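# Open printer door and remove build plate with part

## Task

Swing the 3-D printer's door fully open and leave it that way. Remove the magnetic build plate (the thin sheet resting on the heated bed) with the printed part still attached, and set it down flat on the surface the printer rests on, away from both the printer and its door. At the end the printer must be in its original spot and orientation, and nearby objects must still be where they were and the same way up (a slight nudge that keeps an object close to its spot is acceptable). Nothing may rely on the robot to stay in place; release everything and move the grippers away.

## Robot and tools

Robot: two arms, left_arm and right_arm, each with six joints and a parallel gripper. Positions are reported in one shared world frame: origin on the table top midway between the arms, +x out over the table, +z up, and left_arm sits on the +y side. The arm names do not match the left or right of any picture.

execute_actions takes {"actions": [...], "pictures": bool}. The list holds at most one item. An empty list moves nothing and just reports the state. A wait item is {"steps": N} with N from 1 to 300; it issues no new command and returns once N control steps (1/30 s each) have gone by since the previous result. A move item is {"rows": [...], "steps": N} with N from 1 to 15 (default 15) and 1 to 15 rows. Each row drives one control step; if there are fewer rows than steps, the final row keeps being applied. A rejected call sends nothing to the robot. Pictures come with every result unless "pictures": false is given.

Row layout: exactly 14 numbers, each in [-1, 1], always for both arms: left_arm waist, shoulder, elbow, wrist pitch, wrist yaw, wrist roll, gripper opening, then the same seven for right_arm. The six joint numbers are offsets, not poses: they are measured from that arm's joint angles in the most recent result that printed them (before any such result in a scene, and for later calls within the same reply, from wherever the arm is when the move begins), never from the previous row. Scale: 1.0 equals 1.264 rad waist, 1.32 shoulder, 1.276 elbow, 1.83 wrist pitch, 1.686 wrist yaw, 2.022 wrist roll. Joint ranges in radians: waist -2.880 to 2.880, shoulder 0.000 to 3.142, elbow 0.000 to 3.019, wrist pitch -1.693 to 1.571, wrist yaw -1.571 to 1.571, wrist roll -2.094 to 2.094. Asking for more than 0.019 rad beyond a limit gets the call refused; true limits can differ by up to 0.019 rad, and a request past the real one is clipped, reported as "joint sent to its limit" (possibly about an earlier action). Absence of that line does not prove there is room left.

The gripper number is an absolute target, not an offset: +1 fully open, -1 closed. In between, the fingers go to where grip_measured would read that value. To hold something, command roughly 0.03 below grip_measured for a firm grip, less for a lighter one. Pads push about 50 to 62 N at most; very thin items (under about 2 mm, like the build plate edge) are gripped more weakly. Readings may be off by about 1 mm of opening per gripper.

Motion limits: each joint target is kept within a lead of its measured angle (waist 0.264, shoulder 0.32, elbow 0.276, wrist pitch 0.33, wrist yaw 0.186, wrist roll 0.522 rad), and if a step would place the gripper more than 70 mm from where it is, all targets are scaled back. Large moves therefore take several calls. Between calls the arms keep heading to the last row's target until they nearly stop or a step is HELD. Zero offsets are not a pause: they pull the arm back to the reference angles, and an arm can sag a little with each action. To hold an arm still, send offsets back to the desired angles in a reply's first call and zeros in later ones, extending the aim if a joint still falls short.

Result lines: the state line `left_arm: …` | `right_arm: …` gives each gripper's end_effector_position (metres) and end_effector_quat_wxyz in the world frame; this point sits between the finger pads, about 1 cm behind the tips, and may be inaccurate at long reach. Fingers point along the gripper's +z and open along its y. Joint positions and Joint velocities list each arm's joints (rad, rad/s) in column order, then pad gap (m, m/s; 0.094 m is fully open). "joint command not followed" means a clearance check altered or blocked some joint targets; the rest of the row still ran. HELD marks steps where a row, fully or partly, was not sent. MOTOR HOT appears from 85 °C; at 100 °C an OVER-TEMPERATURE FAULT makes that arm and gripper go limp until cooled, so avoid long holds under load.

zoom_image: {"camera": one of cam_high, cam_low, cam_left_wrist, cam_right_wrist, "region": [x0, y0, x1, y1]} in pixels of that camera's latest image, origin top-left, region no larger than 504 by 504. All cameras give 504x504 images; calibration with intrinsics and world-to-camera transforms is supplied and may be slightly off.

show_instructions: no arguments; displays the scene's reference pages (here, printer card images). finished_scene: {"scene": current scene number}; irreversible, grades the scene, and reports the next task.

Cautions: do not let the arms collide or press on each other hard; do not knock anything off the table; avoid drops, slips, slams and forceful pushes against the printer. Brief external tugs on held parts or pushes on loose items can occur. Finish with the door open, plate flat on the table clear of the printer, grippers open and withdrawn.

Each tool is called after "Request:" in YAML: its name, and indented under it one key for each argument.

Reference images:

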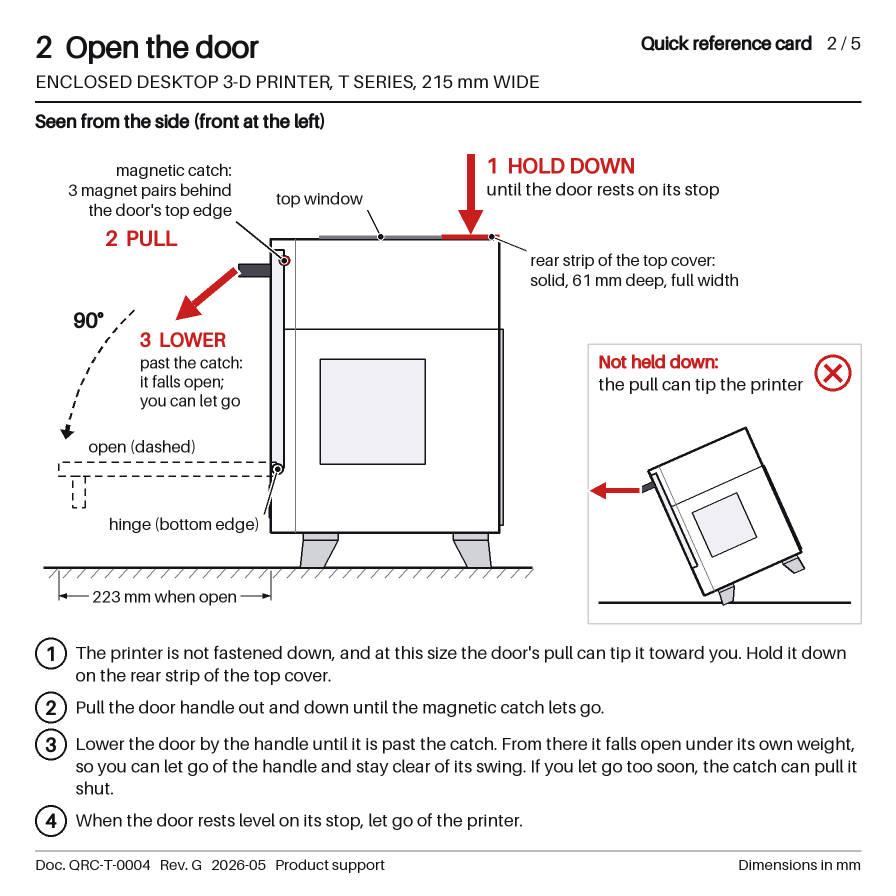

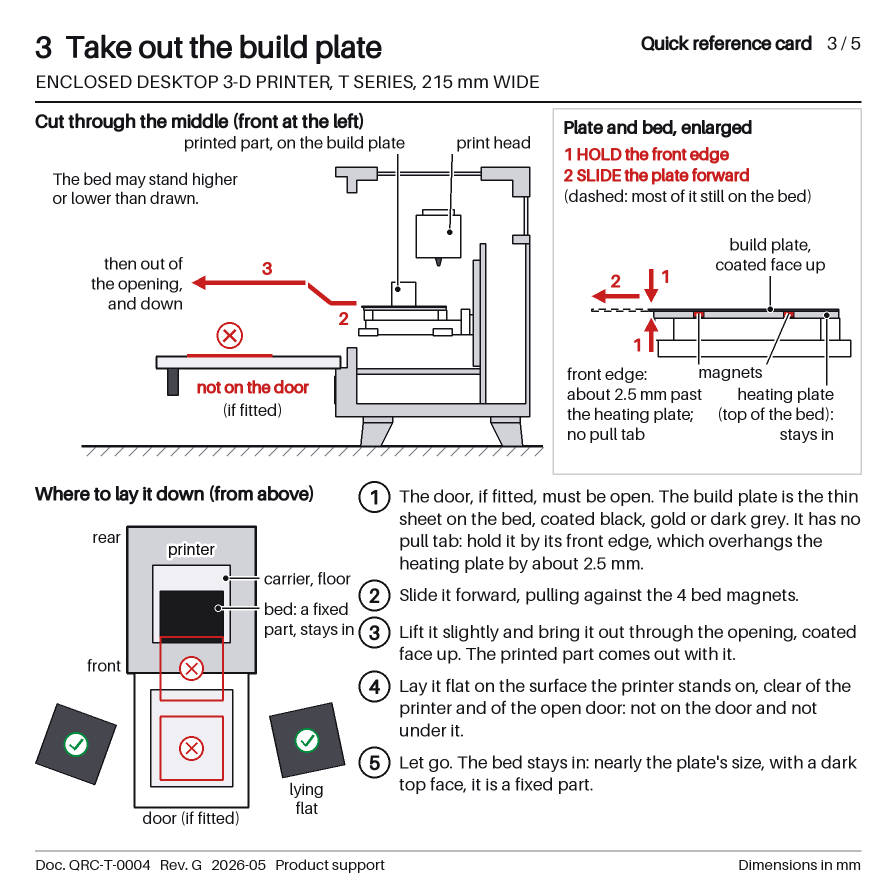

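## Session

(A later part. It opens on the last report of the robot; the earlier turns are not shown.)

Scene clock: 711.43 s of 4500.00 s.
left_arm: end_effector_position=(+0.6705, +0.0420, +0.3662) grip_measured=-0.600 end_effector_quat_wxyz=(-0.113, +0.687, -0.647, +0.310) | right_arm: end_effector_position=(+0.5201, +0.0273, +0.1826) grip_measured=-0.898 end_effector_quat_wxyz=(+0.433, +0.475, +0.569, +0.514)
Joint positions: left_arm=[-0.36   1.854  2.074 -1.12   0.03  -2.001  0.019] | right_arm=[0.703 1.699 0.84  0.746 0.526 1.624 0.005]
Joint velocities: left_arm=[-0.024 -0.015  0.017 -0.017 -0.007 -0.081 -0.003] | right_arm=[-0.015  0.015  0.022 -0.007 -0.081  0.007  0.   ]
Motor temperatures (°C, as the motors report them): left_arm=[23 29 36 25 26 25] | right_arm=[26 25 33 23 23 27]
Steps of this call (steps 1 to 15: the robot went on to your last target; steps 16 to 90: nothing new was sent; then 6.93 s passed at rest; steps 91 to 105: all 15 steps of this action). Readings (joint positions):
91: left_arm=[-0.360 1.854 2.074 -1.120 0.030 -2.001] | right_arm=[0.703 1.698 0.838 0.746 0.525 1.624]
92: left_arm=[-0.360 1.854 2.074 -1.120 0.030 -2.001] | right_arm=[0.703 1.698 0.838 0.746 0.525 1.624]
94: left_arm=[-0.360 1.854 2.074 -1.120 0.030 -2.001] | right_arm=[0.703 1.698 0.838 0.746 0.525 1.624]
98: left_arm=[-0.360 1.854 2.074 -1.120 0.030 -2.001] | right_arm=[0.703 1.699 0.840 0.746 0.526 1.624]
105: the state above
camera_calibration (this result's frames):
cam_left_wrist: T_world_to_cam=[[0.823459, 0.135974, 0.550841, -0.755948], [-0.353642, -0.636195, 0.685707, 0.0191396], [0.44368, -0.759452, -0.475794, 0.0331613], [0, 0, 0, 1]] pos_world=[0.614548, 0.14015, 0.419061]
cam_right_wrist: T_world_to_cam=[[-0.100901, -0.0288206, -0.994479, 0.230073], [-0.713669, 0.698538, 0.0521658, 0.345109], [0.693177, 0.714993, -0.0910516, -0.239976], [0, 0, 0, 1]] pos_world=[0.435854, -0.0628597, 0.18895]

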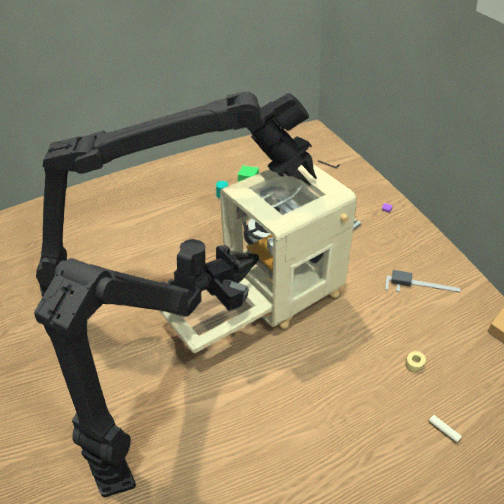

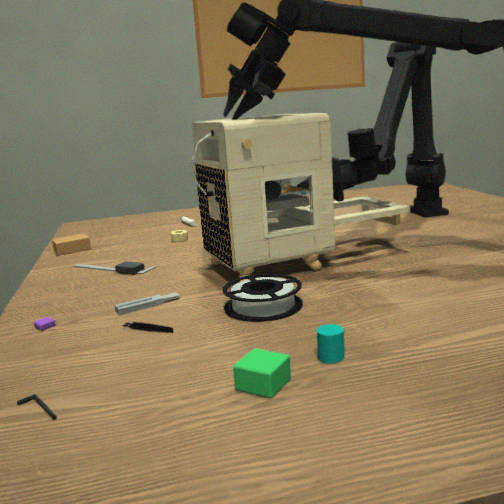

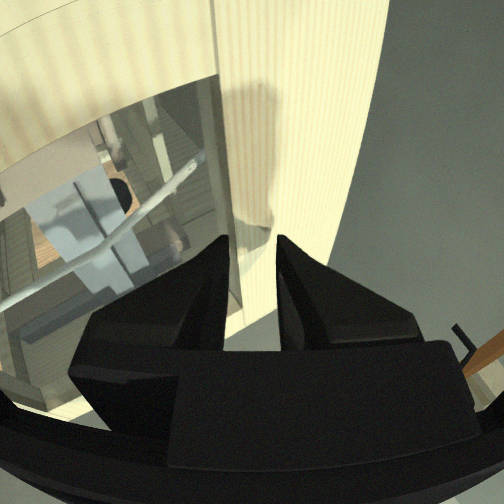

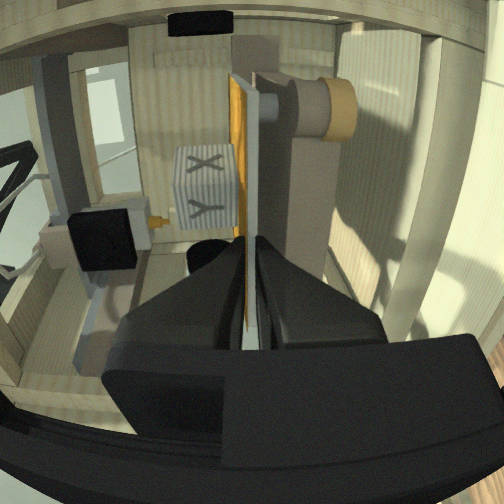

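Request:
execute_actions:
  actions:
    - {"rows":[[0,0.02,0.025,0,0,0,-0.6,0,0.004,0.04,0.012,0,0,-0.9],[0,0.02,0.025,0,0,0,-0.6,0,0.004,0.04,0.015,0,0,-0.9],[0,0.02,0.025,0,0,0,-0.6,0,0.004,0.04,0.018,0,0,-0.9],[0,0.02,0.025,0,0,0,-0.6,0,0.004,0.04,0.021,0,0,-0.9]],"steps":12}

Request:
zoom_image:
  camera: "cam_right_wrist"
  region: [190, 150, 310, 290]

Scene clock: 726.60 s of 4500.00 s.
left_arm: end_effector_position=(+0.6705, +0.0420, +0.3662) grip_measured=-0.600 end_effector_quat_wxyz=(-0.113, +0.687, -0.647, +0.310) | right_arm: end_effector_position=(+0.5202, +0.0273, +0.1831) grip_measured=-0.898 end_effector_quat_wxyz=(+0.433, +0.475, +0.568, +0.514)
Joint positions: left_arm=[-0.36   1.854  2.074 -1.12   0.03  -2.001  0.019] | right_arm=[0.703 1.699 0.84  0.748 0.526 1.624 0.005]
Joint velocities: left_arm=[ 0.005 -0.005  0.007 -0.017  0.037  0.007  0.001] | right_arm=[-0.005 -0.005 -0.002  0.007  0.007 -0.022 -0.   ]
Motor temperatures (°C, as the motors report them): left_arm=[23 29 36 25 26 25] | right_arm=[26 25 34 23 23 27]
Steps of this call (steps 1 to 15: the robot went on to your last target; steps 16 to 90: nothing new was sent; then 11.77 s passed at rest; steps 91 to 102: all 12 steps of this action). Readings (joint positions):
91: left_arm=[-0.360 1.854 2.074 -1.120 0.030 -2.001] | right_arm=[0.703 1.699 0.840 0.746 0.526 1.624]
92: left_arm=[-0.360 1.854 2.074 -1.120 0.030 -2.001] | right_arm=[0.703 1.699 0.840 0.746 0.526 1.624]
94: left_arm=[-0.360 1.854 2.074 -1.120 0.030 -2.001] | right_arm=[0.703 1.699 0.840 0.748 0.526 1.624]
98: left_arm=[-0.360 1.854 2.074 -1.120 0.030 -2.001] | right_arm=[0.703 1.699 0.840 0.748 0.526 1.624]
102: the state above
camera_calibration (this result's frames):
cam_left_wrist: T_world_to_cam=[[0.823459, 0.135974, 0.550841, -0.755948], [-0.353642, -0.636195, 0.685707, 0.0191396], [0.44368, -0.759452, -0.475794, 0.0331613], [0, 0, 0, 1]] pos_world=[0.614548, 0.14015, 0.419061]
cam_right_wrist: T_world_to_cam=[[-0.099148, -0.0273428, -0.994697, 0.229673], [-0.713497, 0.698733, 0.0519117, 0.345092], [0.693608, 0.71486, -0.088787, -0.240583], [0, 0, 0, 1]] pos_world=[0.435864, -0.0628638, 0.18918]

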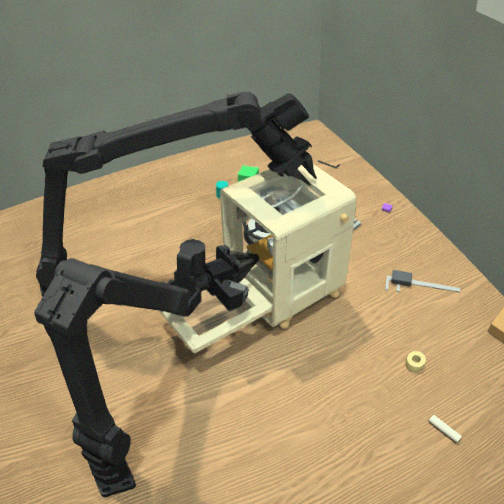

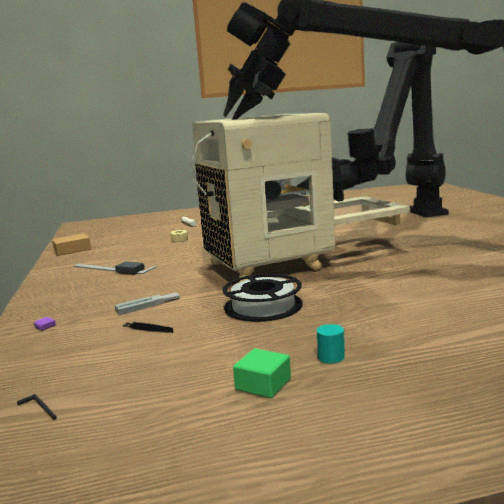

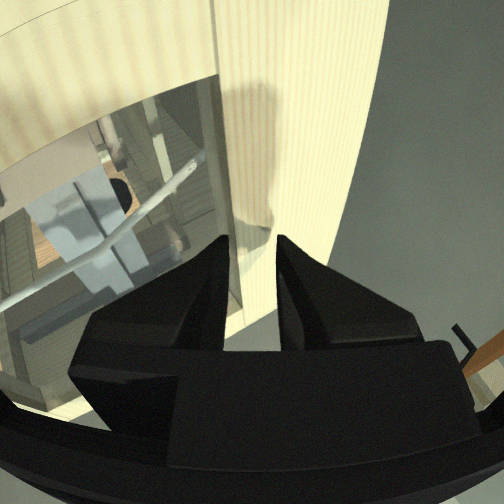

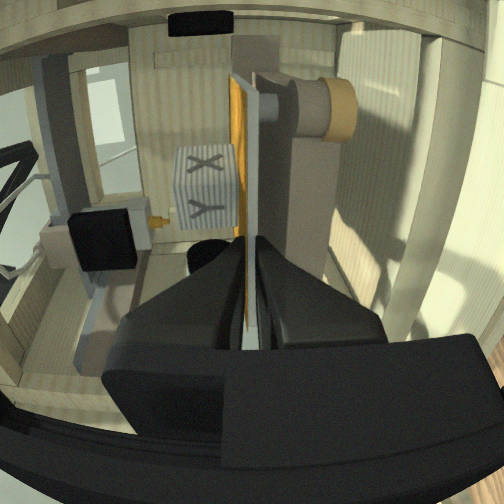

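Region (190, 150, 310, 290) of cam_right_wrist's 504x504 image, scaled by 3.600, with more detail than that image has; it fills the left 432 columns of this view, and the rest is white.

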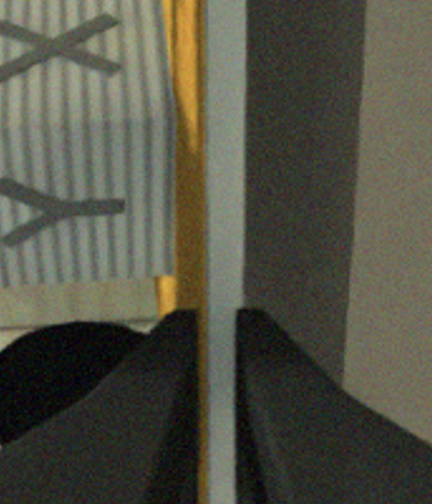

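Request:
execute_actions:
  actions:
    - {"rows":[[0,0.02,0.025,0,0,0,-0.6,0,0,0.02,0.014,0,0,-0.9],[0,0.02,0.025,0,0,0,-0.6,0,0,0.02,0.017,0,0,-0.9],[0,0.02,0.025,0,0,0,-0.6,0,0,0.02,0.02,0,0,-0.9],[0,0.02,0.025,0,0,0,-0.6,0,0,0.02,0.022,0,0,-0.9],[0,0.02,0.025,0,0,0,-0.6,0,0,0.02,0.024,0,0,-0.9]],"steps":12}

Request:
zoom_image:
  camera: "cam_right_wrist"
  region: [220, 200, 280, 270]

Scene clock: 734.23 s of 4500.00 s.
left_arm: end_effector_position=(+0.6705, +0.0420, +0.3662) grip_measured=-0.600 end_effector_quat_wxyz=(-0.113, +0.687, -0.647, +0.310) | right_arm: end_effector_position=(+0.5202, +0.0273, +0.1835) grip_measured=-0.898 end_effector_quat_wxyz=(+0.433, +0.475, +0.567, +0.515)
Joint positions: left_arm=[-0.36   1.854  2.074 -1.12   0.03  -2.001  0.019] | right_arm=[0.703 1.699 0.84  0.75  0.526 1.624 0.005]
Joint velocities: left_arm=[ 0.005 -0.005  0.012 -0.002  0.007  0.022 -0.   ] | right_arm=[ 0.005 -0.005 -0.012 -0.017  0.022 -0.037 -0.001]
Motor temperatures (°C, as the motors report them): left_arm=[23 29 36 25 26 25] | right_arm=[26 25 34 23 23 27]
Steps of this call (steps 1 to 15: the robot went on to your last target; steps 16 to 90: nothing new was sent; then 4.23 s passed at rest; steps 91 to 102: all 12 steps of this action). Readings (joint positions):
91: left_arm=[-0.360 1.854 2.074 -1.120 0.030 -2.001] | right_arm=[0.703 1.699 0.840 0.748 0.526 1.624]
92: left_arm=[-0.360 1.854 2.074 -1.120 0.030 -2.001] | right_arm=[0.703 1.699 0.840 0.748 0.526 1.624]
94: left_arm=[-0.360 1.854 2.074 -1.120 0.030 -2.001] | right_arm=[0.703 1.699 0.840 0.748 0.526 1.624]
98: left_arm=[-0.360 1.854 2.074 -1.120 0.030 -2.001] | right_arm=[0.703 1.699 0.840 0.750 0.526 1.624]
102: the state above
camera_calibration (this result's frames):
cam_left_wrist: T_world_to_cam=[[0.823459, 0.135974, 0.550841, -0.755948], [-0.353642, -0.636195, 0.685707, 0.0191396], [0.44368, -0.759452, -0.475794, 0.0331613], [0, 0, 0, 1]] pos_world=[0.614548, 0.14015, 0.419061]
cam_right_wrist: T_world_to_cam=[[-0.0979903, -0.0263611, -0.994838, 0.229409], [-0.713557, 0.698681, 0.0517709, 0.345137], [0.69371, 0.714947, -0.0872741, -0.240924], [0, 0, 0, 1]] pos_world=[0.435886, -0.0628452, 0.18933]

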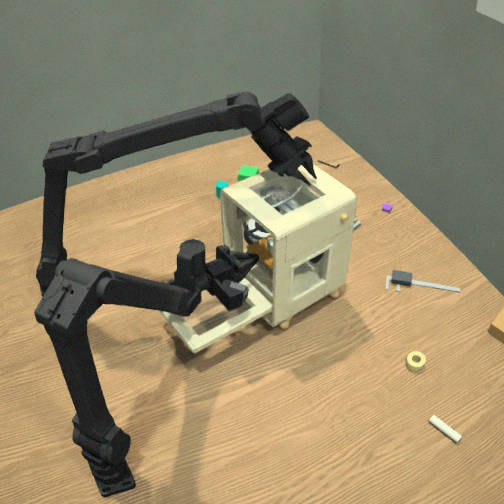

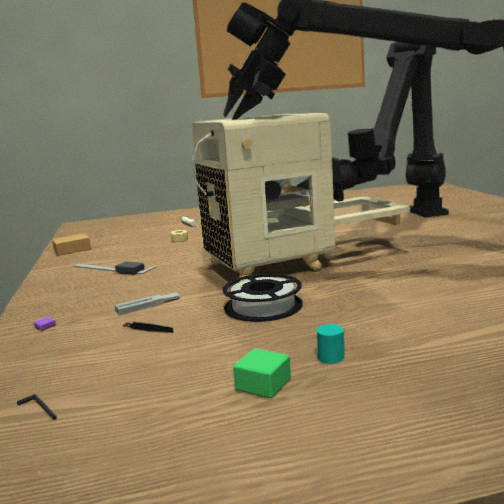

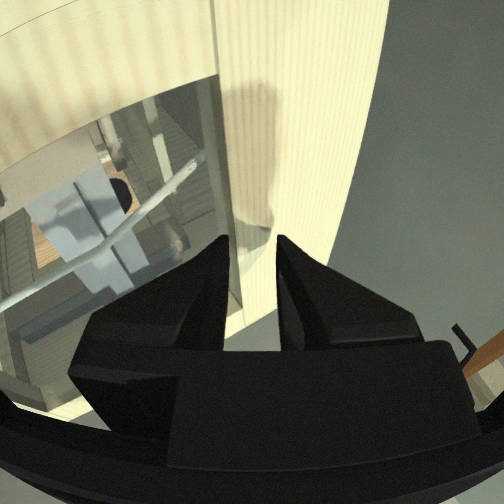

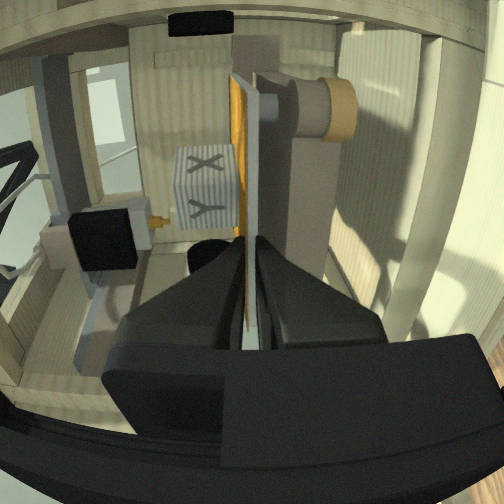

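Region (220, 200, 280, 270) of cam_right_wrist's 504x504 image, scaled by 7.200, with more detail than that image has; it fills the left 432 columns of this view, and the rest is white.

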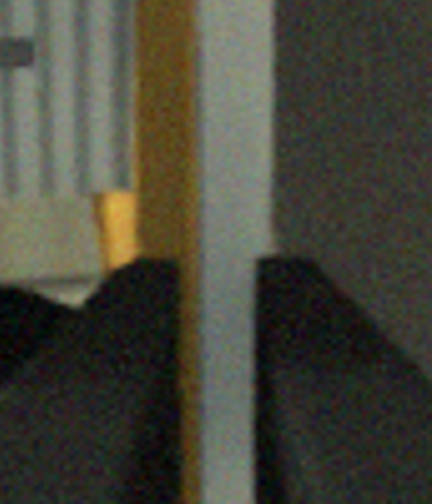

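Request:
execute_actions:
  actions:
    - {"rows":[[0,0.02,0.025,0,0,0,-0.6,0,-0.003,0,0.012,0,0,-0.9],[0,0.02,0.025,0,0,0,-0.6,0,-0.005,0,0.012,0,0,-0.9],[0,0.02,0.025,0,0,0,-0.6,0,-0.007,0,0.012,0,0,-0.9],[0,0.02,0.025,0,0,0,-0.6,0,-0.009,0,0.012,0,0,-0.9]],"steps":12}

Request:
zoom_image:
  camera: "cam_right_wrist"
  region: [220, 200, 280, 270]

Scene clock: 740.37 s of 4500.00 s.
left_arm: end_effector_position=(+0.6705, +0.0420, +0.3662) grip_measured=-0.600 end_effector_quat_wxyz=(-0.113, +0.687, -0.647, +0.310) | right_arm: end_effector_position=(+0.5200, +0.0271, +0.1831) grip_measured=-0.898 end_effector_quat_wxyz=(+0.433, +0.475, +0.567, +0.515)
Joint positions: left_arm=[-0.36   1.854  2.074 -1.12   0.03  -2.001  0.019] | right_arm=[0.703 1.699 0.839 0.75  0.526 1.624 0.005]
Joint velocities: left_arm=[-0.015 -0.005  0.007  0.012 -0.051 -0.037 -0.001] | right_arm=[-0.005 -0.005 -0.007  0.017  0.066  0.007  0.   ]
Motor temperatures (°C, as the motors report them): left_arm=[23 29 36 25 26 25] | right_arm=[26 25 33 23 23 27]
Steps of this call (steps 1 to 15: the robot went on to your last target; steps 16 to 90: nothing new was sent; then 2.73 s passed at rest; steps 91 to 102: all 12 steps of this action). Readings (joint positions):
91: left_arm=[-0.360 1.854 2.074 -1.120 0.030 -2.001] | right_arm=[0.703 1.699 0.839 0.750 0.526 1.624]
92: left_arm=[-0.360 1.854 2.074 -1.120 0.030 -2.001] | right_arm=[0.703 1.699 0.839 0.750 0.526 1.624]
94: left_arm=[-0.360 1.854 2.074 -1.120 0.030 -2.001] | right_arm=[0.703 1.699 0.839 0.750 0.526 1.624]
98: left_arm=[-0.360 1.854 2.074 -1.120 0.030 -2.001] | right_arm=[0.703 1.699 0.839 0.750 0.526 1.624]
102: the state above
camera_calibration (this result's frames):
cam_left_wrist: T_world_to_cam=[[0.823459, 0.135974, 0.550841, -0.755948], [-0.353642, -0.636195, 0.685707, 0.0191396], [0.44368, -0.759452, -0.475794, 0.0331613], [0, 0, 0, 1]] pos_world=[0.614548, 0.14015, 0.419061]
cam_right_wrist: T_world_to_cam=[[-0.0985692, -0.026852, -0.994768, 0.229331], [-0.713527, 0.698707, 0.0518413, 0.345104], [0.693659, 0.714904, -0.0880306, -0.240552], [0, 0, 0, 1]] pos_world=[0.435707, -0.0629973, 0.189065]

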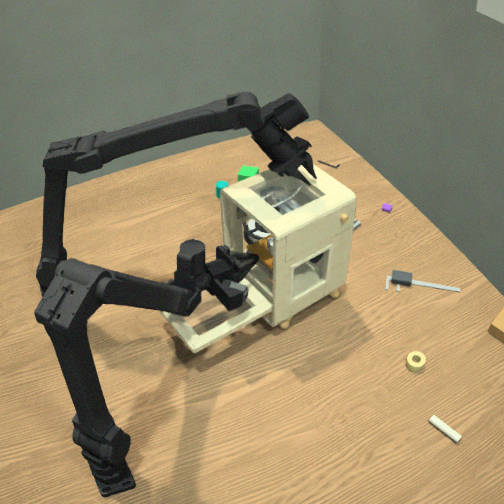

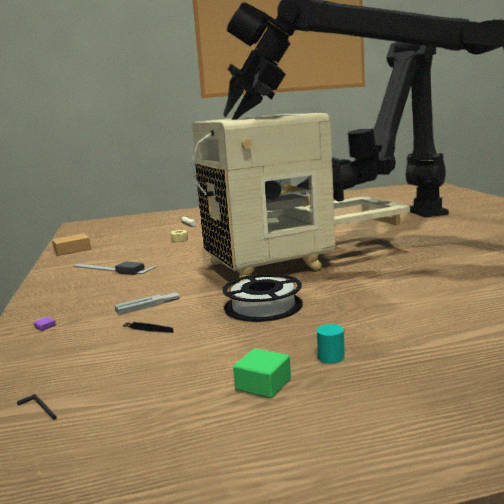

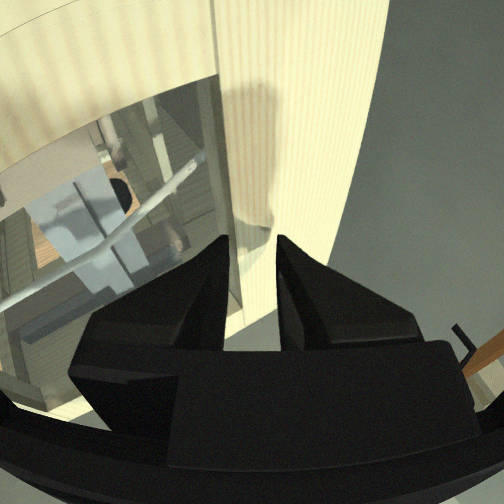

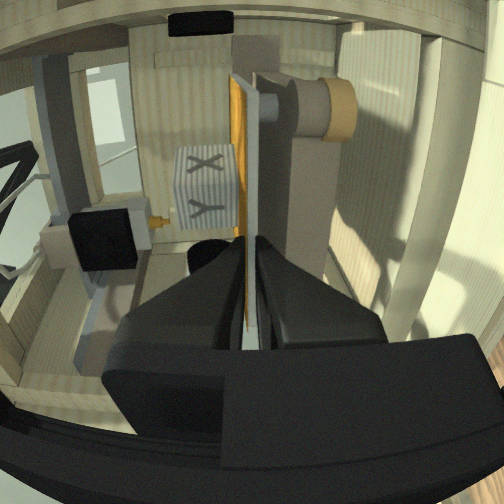

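Region (220, 200, 280, 270) of cam_right_wrist's 504x504 image, scaled by 7.200, with more detail than that image has; it fills the left 432 columns of this view, and the rest is white.

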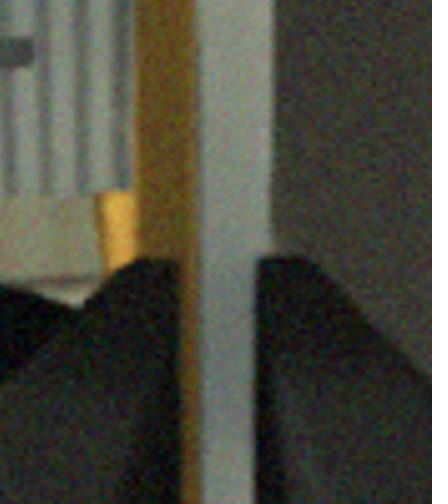

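Stronger lift on the shoulder.

Request:
execute_actions:
  actions:
    - {"rows":[[0,0.02,0.025,0,0,0,-0.6,0,-0.008,0.02,0.015,0,0,-0.9],[0,0.02,0.025,0,0,0,-0.6,0,-0.011,0.02,0.015,0,0,-0.9],[0,0.02,0.025,0,0,0,-0.6,0,-0.014,0.02,0.015,0,0,-0.9],[0,0.02,0.025,0,0,0,-0.6,0,-0.017,0.02,0.015,0,0,-0.9],[0,0.02,0.025,0,0,0,-0.6,0,-0.02,0.02,0.015,0,0,-0.9]],"steps":12}

Request:
zoom_image:
  camera: "cam_right_wrist"
  region: [220, 200, 280, 270]

Scene clock: 746.10 s of 4500.00 s.
left_arm: end_effector_position=(+0.6705, +0.0420, +0.3662) grip_measured=-0.600 end_effector_quat_wxyz=(-0.113, +0.687, -0.647, +0.310) | right_arm: end_effector_position=(+0.5200, +0.0271, +0.1833) grip_measured=-0.898 end_effector_quat_wxyz=(+0.433, +0.475, +0.567, +0.515)
Joint positions: left_arm=[-0.36   1.854  2.074 -1.12   0.03  -2.001  0.019] | right_arm=[0.703 1.699 0.839 0.75  0.526 1.624 0.005]
Joint velocities: left_arm=[-0.005  0.005  0.002  0.012  0.007  0.007  0.   ] | right_arm=[-0.015 -0.005 -0.002  0.012 -0.037 -0.037 -0.   ]
Motor temperatures (°C, as the motors report them): left_arm=[23 29 37 25 26 25] | right_arm=[26 25 33 23 23 27]
Steps of this call (steps 1 to 15: the robot went on to your last target; steps 16 to 90: nothing new was sent; then 2.33 s passed at rest; steps 91 to 102: all 12 steps of this action). Readings (joint positions):
91: left_arm=[-0.360 1.854 2.074 -1.120 0.030 -2.001] | right_arm=[0.703 1.699 0.839 0.750 0.526 1.624]
92: left_arm=[-0.360 1.854 2.074 -1.120 0.030 -2.001] | right_arm=[0.703 1.699 0.839 0.750 0.526 1.624]
94: left_arm=[-0.360 1.854 2.074 -1.120 0.030 -2.001] | right_arm=[0.703 1.699 0.839 0.750 0.526 1.624]
98: left_arm=[-0.360 1.854 2.074 -1.120 0.030 -2.001] | right_arm=[0.703 1.699 0.839 0.750 0.526 1.624]
102: the state above
camera_calibration (this result's frames):
cam_left_wrist: T_world_to_cam=[[0.823459, 0.135974, 0.550841, -0.755948], [-0.353642, -0.636195, 0.685707, 0.0191396], [0.44368, -0.759452, -0.475794, 0.0331613], [0, 0, 0, 1]] pos_world=[0.614548, 0.14015, 0.419061]
cam_right_wrist: T_world_to_cam=[[-0.0982797, -0.0266065, -0.994803, 0.229401], [-0.713542, 0.698694, 0.0518061, 0.345105], [0.693685, 0.714925, -0.0876524, -0.240595], [0, 0, 0, 1]] pos_world=[0.43569, -0.0630118, 0.189242]

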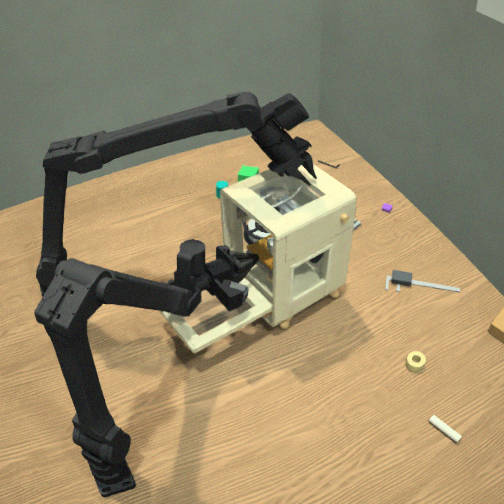

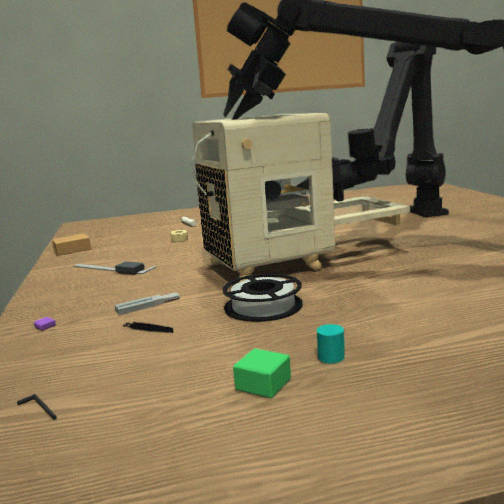

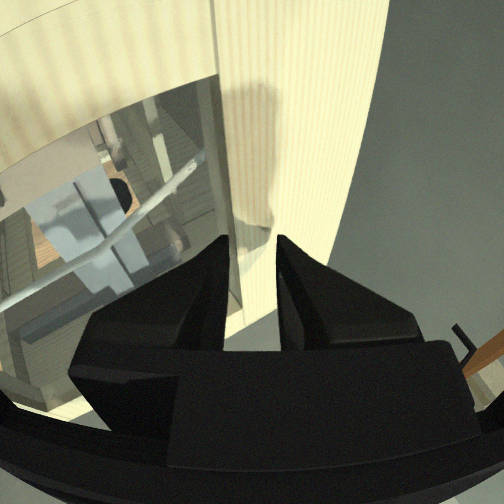

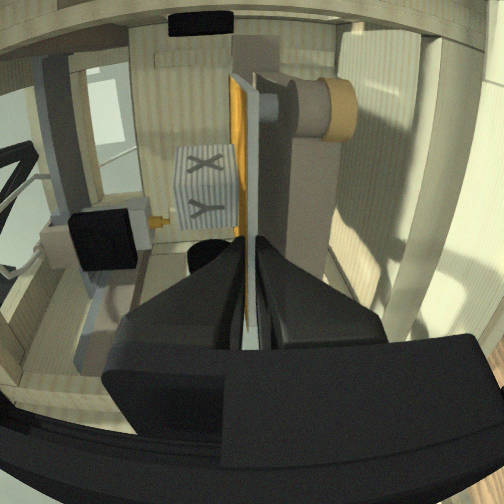

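Region (220, 200, 280, 270) of cam_right_wrist's 504x504 image, scaled by 7.200, with more detail than that image has; it fills the left 432 columns of this view, and the rest is white.

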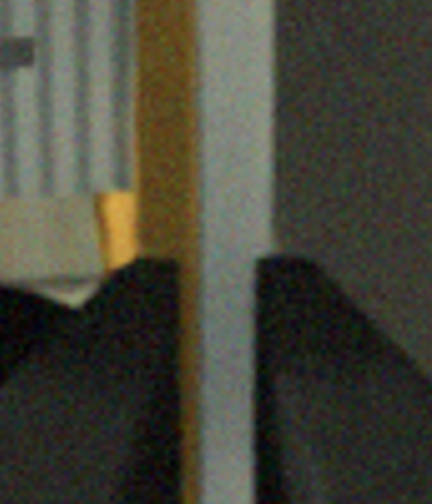

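Request:
execute_actions:
  actions:
    - {"rows":[[0,0.02,0.025,0,0,0,-0.6,0,-0.016,0,0.015,0,0,-0.9],[0,0.02,0.025,0,0,0,-0.6,0,-0.02,0,0.015,0,0,-0.9],[0,0.02,0.025,0,0,0,-0.6,0,-0.023,0,0.015,0,0,-0.9],[0,0.02,0.025,0,0,0,-0.6,0,-0.026,0,0.015,0,0,-0.9],[0,0.02,0.025,0,0,0,-0.6,0,-0.029,0,0.015,0,0,-0.9],[0,0.02,0.025,0,0,0,-0.6,0,-0.032,0,0.015,0,0,-0.9]],"steps":12}

Request:
zoom_image:
  camera: "cam_right_wrist"
  region: [220, 200, 280, 270]

Scene clock: 755.53 s of 4500.00 s.
left_arm: end_effector_position=(+0.6705, +0.0420, +0.3662) grip_measured=-0.600 end_effector_quat_wxyz=(-0.113, +0.687, -0.647, +0.310) | right_arm: end_effector_position=(+0.5192, +0.0265, +0.1867) grip_measured=-0.898 end_effector_quat_wxyz=(+0.433, +0.475, +0.566, +0.517)
Joint positions: left_arm=[-0.36   1.854  2.074 -1.12   0.03  -2.001  0.019] | right_arm=[0.703 1.691 0.837 0.75  0.526 1.624 0.005]
Joint velocities: left_arm=[ 0.005 -0.015 -0.012 -0.017 -0.066  0.037 -0.   ] | right_arm=[-0.005  0.005 -0.017 -0.012  0.007 -0.007  0.   ]
Motor temperatures (°C, as the motors report them): left_arm=[23 29 37 25 26 25] | right_arm=[26 25 32 23 23 27]
Steps of this call (steps 1 to 15: the robot went on to your last target; steps 16 to 90: nothing new was sent; then 6.03 s passed at rest; steps 91 to 102: all 12 steps of this action). Readings (joint positions):
91: left_arm=[-0.360 1.854 2.074 -1.120 0.030 -2.001] | right_arm=[0.703 1.699 0.839 0.750 0.526 1.624]
92: left_arm=[-0.360 1.854 2.074 -1.120 0.030 -2.001] | right_arm=[0.703 1.699 0.839 0.750 0.526 1.624]
94: left_arm=[-0.360 1.854 2.074 -1.120 0.030 -2.001] | right_arm=[0.703 1.698 0.839 0.750 0.526 1.624]
98: left_arm=[-0.360 1.854 2.074 -1.120 0.030 -2.001] | right_arm=[0.703 1.691 0.839 0.750 0.526 1.624]
102: the state above
camera_calibration (this result's frames):
cam_left_wrist: T_world_to_cam=[[0.823459, 0.135974, 0.550841, -0.755948], [-0.353642, -0.636195, 0.685707, 0.0191396], [0.44368, -0.759452, -0.475794, 0.0331613], [0, 0, 0, 1]] pos_world=[0.614548, 0.14015, 0.419061]
cam_right_wrist: T_world_to_cam=[[-0.0942436, -0.0231749, -0.995279, 0.230538], [-0.714016, 0.698244, 0.0513521, 0.34513], [0.693758, 0.715485, -0.0823522, -0.240399], [0, 0, 0, 1]] pos_world=[0.434934, -0.06364, 0.191929]

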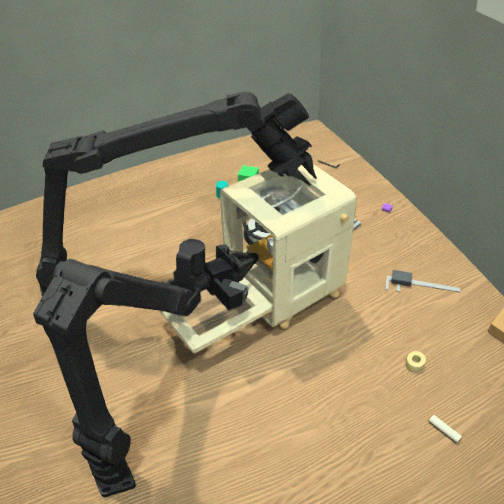

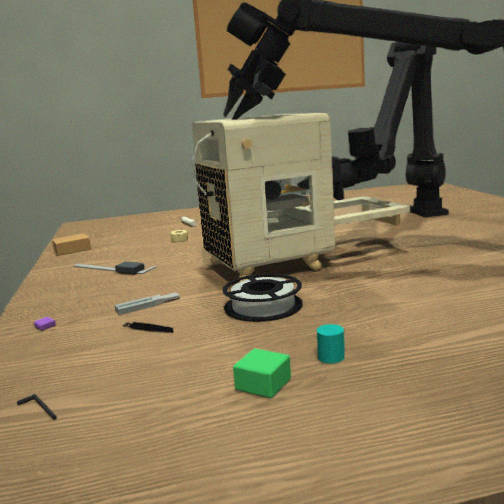

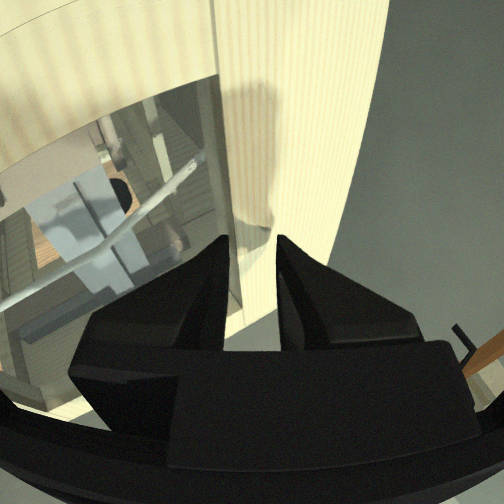

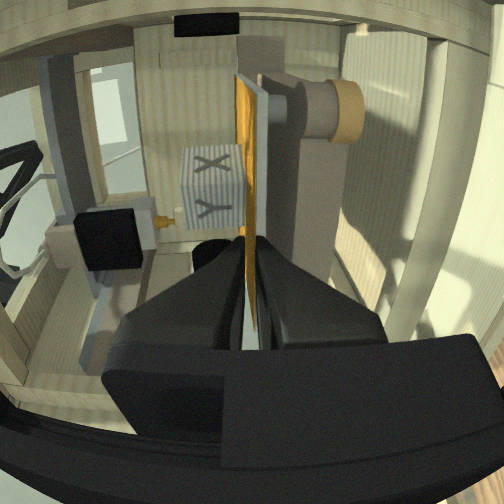

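Region (220, 200, 280, 270) of cam_right_wrist's 504x504 image, scaled by 7.200, with more detail than that image has; it fills the left 432 columns of this view, and the rest is white.

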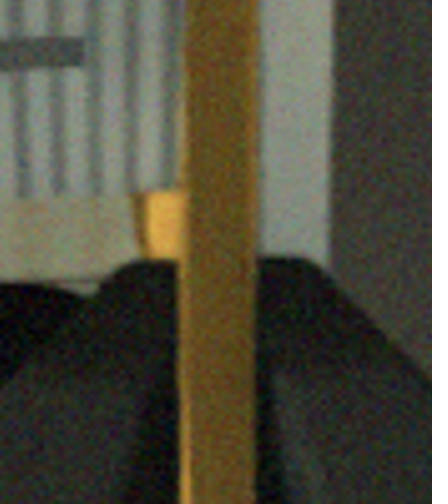

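Request:
execute_actions:
  actions:
    - {"rows":[[0,0.02,0.025,0,0,0,-0.6,0,0.002,0.02,0.012,0,0,-0.9],[0,0.02,0.025,0,0,0,-0.6,0,0.004,0.02,0.012,0,0,-0.9],[0,0.02,0.025,0,0,0,-0.6,0,0.006,0.02,0.012,0,0,-0.9],[0,0.02,0.025,0,0,0,-0.6,0,0.008,0.02,0.012,0,0,-0.9]],"steps":12}
  pictures: false

Scene clock: 763.53 s of 4500.00 s.
left_arm: end_effector_position=(+0.6705, +0.0420, +0.3662) grip_measured=-0.600 end_effector_quat_wxyz=(-0.113, +0.687, -0.647, +0.310) | right_arm: end_effector_position=(+0.5193, +0.0267, +0.1849) grip_measured=-0.898 end_effector_quat_wxyz=(+0.433, +0.475, +0.567, +0.516)
Joint positions: left_arm=[-0.36   1.854  2.074 -1.12   0.03  -2.001  0.019] | right_arm=[0.703 1.694 0.837 0.75  0.526 1.624 0.005]
Joint velocities: left_arm=[-0.015 -0.015  0.007 -0.017 -0.007  0.022 -0.   ] | right_arm=[-0.015  0.005 -0.002 -0.002 -0.037  0.051  0.   ]
Motor temperatures (°C, as the motors report them): left_arm=[23 29 37 25 26 25] | right_arm=[26 25 32 23 23 27]
Steps of this call (steps 1 to 15: the robot went on to your last target; steps 16 to 90: nothing new was sent; then 4.60 s passed at rest; steps 91 to 102: all 12 steps of this action). Readings (joint positions):
91: left_arm=[-0.360 1.854 2.074 -1.120 0.030 -2.001] | right_arm=[0.703 1.692 0.837 0.750 0.526 1.624]
92: left_arm=[-0.360 1.854 2.074 -1.120 0.030 -2.001] | right_arm=[0.703 1.693 0.837 0.750 0.526 1.624]
94: left_arm=[-0.360 1.854 2.074 -1.120 0.030 -2.001] | right_arm=[0.703 1.694 0.837 0.750 0.526 1.624]
98: left_arm=[-0.360 1.854 2.074 -1.120 0.030 -2.001] | right_arm=[0.703 1.694 0.837 0.750 0.526 1.624]
102: the state above

Request:
execute_actions:
  actions:
    - {"rows":[[0,0.02,0.025,0,0,0,-0.6,0,0.002,0.03,0.012,0,0,-0.9],[0,0.02,0.025,0,0,0,-0.6,0,0.004,0.04,0.012,0,0,-0.9],[0,0.02,0.025,0,0,0,-0.6,0,0.005,0.045,0.012,0,0,-0.9],[0,0.02,0.025,0,0,0,-0.6,0,0.006,0.047,0.012,0,0,-0.9],[0,0.02,0.025,0,0,0,-0.6,0,0.007,0.049,0.012,0,0,-0.9],[0,0.02,0.025,0,0,0,-0.6,0,0.008,0.05,0.012,0,0,-0.9],[0,0.02,0.025,0,0,0,-0.6,0,0.009,0.051,0.012,0,0,-0.9],[0,0.02,0.025,0,0,0,-0.6,0,0.010,0.052,0.012,0,0,-0.9],[0,0.02,0.025,0,0,0,-0.6,0,0.011,0.054,0.012,0,0,-0.9],[0,0.02,0.025,0,0,0,-0.6,0,0.012,0.055,0.012,0,0,-0.9],[0,0.02,0.025,0,0,0,-0.6,0,0.013,0.056,0.012,0,0,-0.9]],"steps":15}

Request:
zoom_image:
  camera: "cam_right_wrist"
  region: [220, 200, 280, 270]

Scene clock: 774.63 s of 4500.00 s.
left_arm: end_effector_position=(+0.6705, +0.0420, +0.3662) grip_measured=-0.600 end_effector_quat_wxyz=(-0.113, +0.687, -0.647, +0.310) | right_arm: end_effector_position=(+0.5199, +0.0270, +0.1849) grip_measured=-0.898 end_effector_quat_wxyz=(+0.433, +0.475, +0.566, +0.516)
Joint positions: left_arm=[-0.36   1.854  2.074 -1.12   0.03  -2.001  0.019] | right_arm=[0.703 1.696 0.839 0.75  0.527 1.624 0.005]
Joint velocities: left_arm=[-0.015 -0.015  0.012  0.002  0.051  0.022 -0.001] | right_arm=[-0.005  0.005 -0.007 -0.002 -0.022 -0.066 -0.   ]
Motor temperatures (°C, as the motors report them): left_arm=[23 29 37 25 26 25] | right_arm=[26 25 32 23 23 27]
Steps of this call (steps 1 to 15: the robot went on to your last target; steps 16 to 90: nothing new was sent; then 7.60 s passed at rest; steps 91 to 105: all 15 steps of this action). Readings (joint positions):
91: left_arm=[-0.360 1.854 2.074 -1.120 0.030 -2.001] | right_arm=[0.703 1.694 0.837 0.750 0.526 1.624]
92: left_arm=[-0.360 1.854 2.074 -1.120 0.030 -2.001] | right_arm=[0.703 1.694 0.837 0.750 0.526 1.624]
94: left_arm=[-0.360 1.854 2.074 -1.120 0.030 -2.001] | right_arm=[0.703 1.694 0.837 0.750 0.526 1.624]
98: left_arm=[-0.360 1.854 2.074 -1.120 0.030 -2.001] | right_arm=[0.703 1.696 0.838 0.750 0.526 1.624]
105: the state above
camera_calibration (this result's frames):
cam_left_wrist: T_world_to_cam=[[0.823459, 0.135974, 0.550841, -0.755948], [-0.353642, -0.636195, 0.685707, 0.0191396], [0.44368, -0.759452, -0.475794, 0.0331613], [0, 0, 0, 1]] pos_world=[0.614548, 0.14015, 0.419061]
cam_right_wrist: T_world_to_cam=[[-0.0962365, -0.0248828, -0.995047, 0.229885], [-0.713384, 0.698877, 0.0515187, 0.34503], [0.694134, 0.714809, -0.0850085, -0.240997], [0, 0, 0, 1]] pos_world=[0.435546, -0.0631465, 0.190484]

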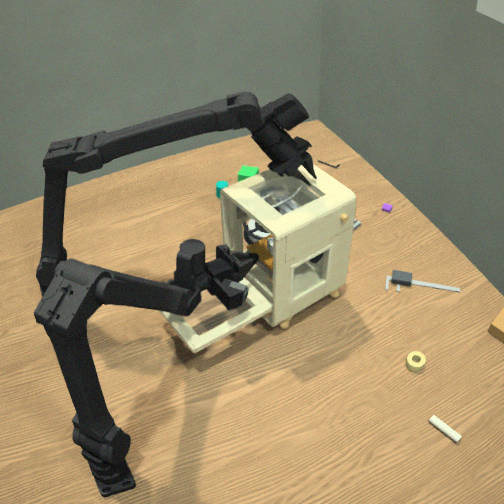

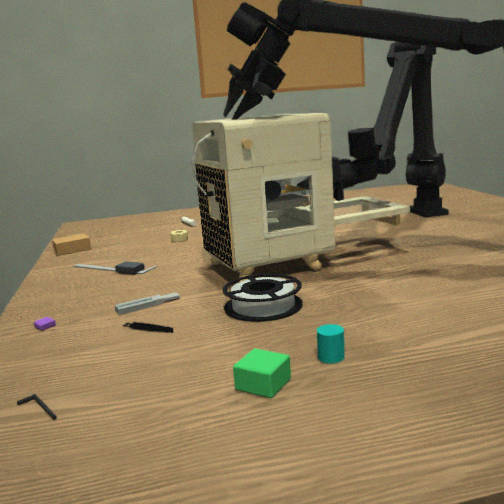

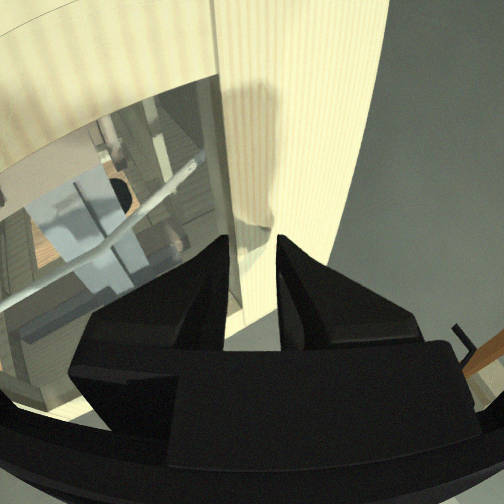

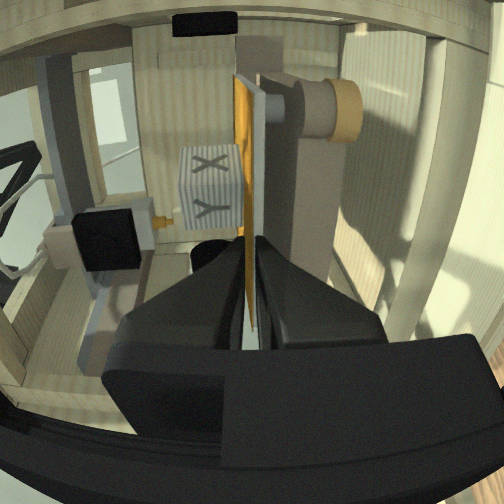

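Region (220, 200, 280, 270) of cam_right_wrist's 504x504 image, scaled by 7.200, with more detail than that image has; it fills the left 432 columns of this view, and the rest is white.

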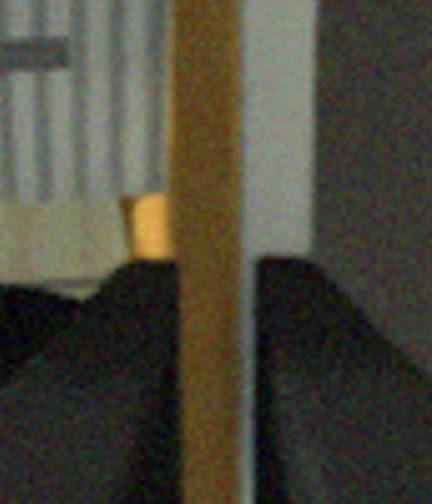

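Request:
execute_actions:
  actions:
    - {"rows":[[0,0.02,0.025,0,0,0,-0.6,0,0.008,0.045,0.0,0,0,-0.92],[0,0.02,0.025,0,0,0,-0.6,0,0.008,0.045,0.0,0,0,-0.94],[0,0.02,0.025,0,0,0,-0.6,0,0.008,0.045,0.0,0,0,-0.95],[0,0.02,0.025,0,0,0,-0.6,0,0.008,0.045,0.0,0,0,-0.96],[0,0.02,0.025,0,0,0,-0.6,0,0.008,0.045,0.0,0,0,-0.97],[0,0.02,0.025,0,0,0,-0.6,0,0.008,0.045,0.0,0,0,-0.98],[0,0.02,0.025,0,0,0,-0.6,0,0.008,0.045,0.0,0,0,-1]],"steps":15}

Request:
zoom_image:
  camera: "cam_right_wrist"
  region: [220, 200, 280, 270]

Scene clock: 787.60 s of 4500.00 s.
left_arm: end_effector_position=(+0.6705, +0.0420, +0.3662) grip_measured=-0.600 end_effector_quat_wxyz=(-0.113, +0.687, -0.647, +0.310) | right_arm: end_effector_position=(+0.5200, +0.0269, +0.1840) grip_measured=-0.980 end_effector_quat_wxyz=(+0.433, +0.475, +0.567, +0.515)
Joint positions: left_arm=[-0.36   1.854  2.074 -1.12   0.03  -2.001  0.019] | right_arm=[0.703 1.698 0.839 0.75  0.528 1.624 0.001]
Joint velocities: left_arm=[ 0.015 -0.005 -0.017  0.002 -0.007  0.022  0.   ] | right_arm=[-0.005 -0.024 -0.002  0.002  0.066 -0.007 -0.001]
Motor temperatures (°C, as the motors report them): left_arm=[23 29 37 25 26 25] | right_arm=[26 25 34 23 23 27]
Steps of this call (steps 1 to 15: the robot went on to your last target; steps 16 to 90: nothing new was sent; then 9.47 s passed at rest; steps 91 to 105: all 15 steps of this action). Readings (joint positions):
91: left_arm=[-0.360 1.854 2.074 -1.120 0.030 -2.001] | right_arm=[0.703 1.696 0.839 0.750 0.527 1.624]
92: left_arm=[-0.360 1.854 2.074 -1.120 0.030 -2.001] | right_arm=[0.703 1.696 0.839 0.750 0.527 1.624]
94: left_arm=[-0.360 1.854 2.074 -1.120 0.030 -2.001] | right_arm=[0.703 1.697 0.839 0.750 0.527 1.624]
98: left_arm=[-0.360 1.854 2.074 -1.120 0.030 -2.001] | right_arm=[0.703 1.698 0.839 0.750 0.528 1.624]
105: the state above
camera_calibration (this result's frames):
cam_left_wrist: T_world_to_cam=[[0.823459, 0.135974, 0.550841, -0.755948], [-0.353642, -0.636195, 0.685707, 0.0191396], [0.44368, -0.759452, -0.475794, 0.0331613], [0, 0, 0, 1]] pos_world=[0.614548, 0.14015, 0.419061]
cam_right_wrist: T_world_to_cam=[[-0.0973606, -0.0258539, -0.994913, 0.229594], [-0.712796, 0.699472, 0.0515765, 0.344858], [0.694581, 0.714192, -0.0865296, -0.241014], [0, 0, 0, 1]] pos_world=[0.43557, -0.0631522, 0.189785]

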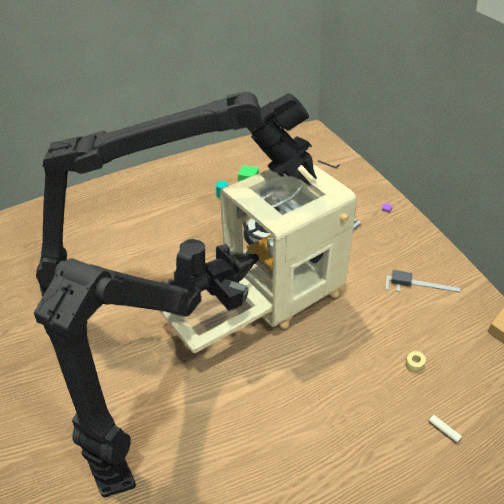

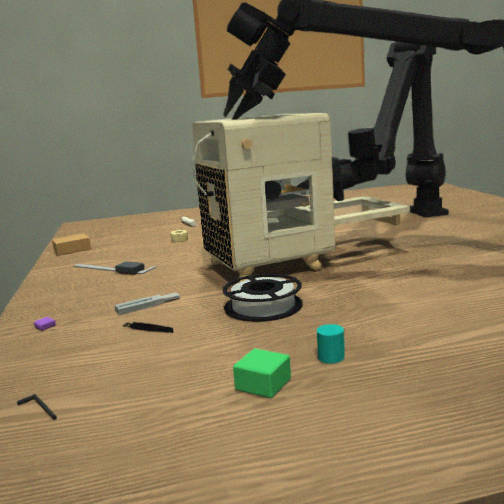

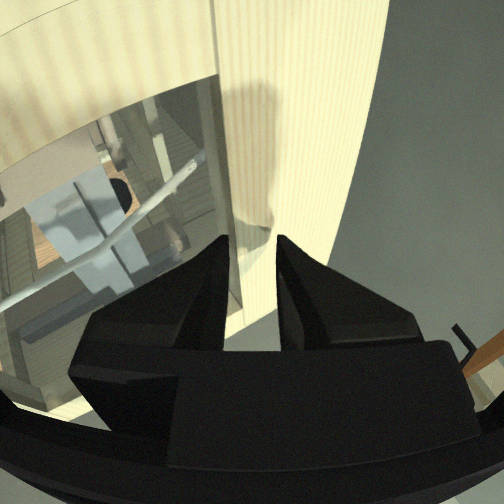

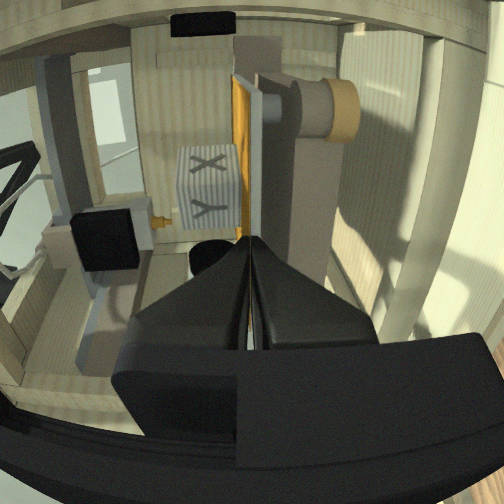

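Region (220, 200, 280, 270) of cam_right_wrist's 504x504 image, scaled by 7.200, with more detail than that image has; it fills the left 432 columns of this view, and the rest is white.

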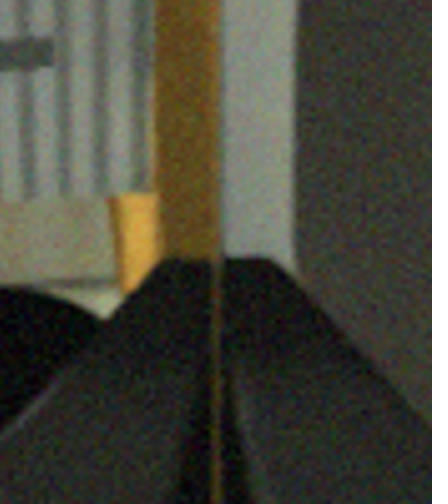

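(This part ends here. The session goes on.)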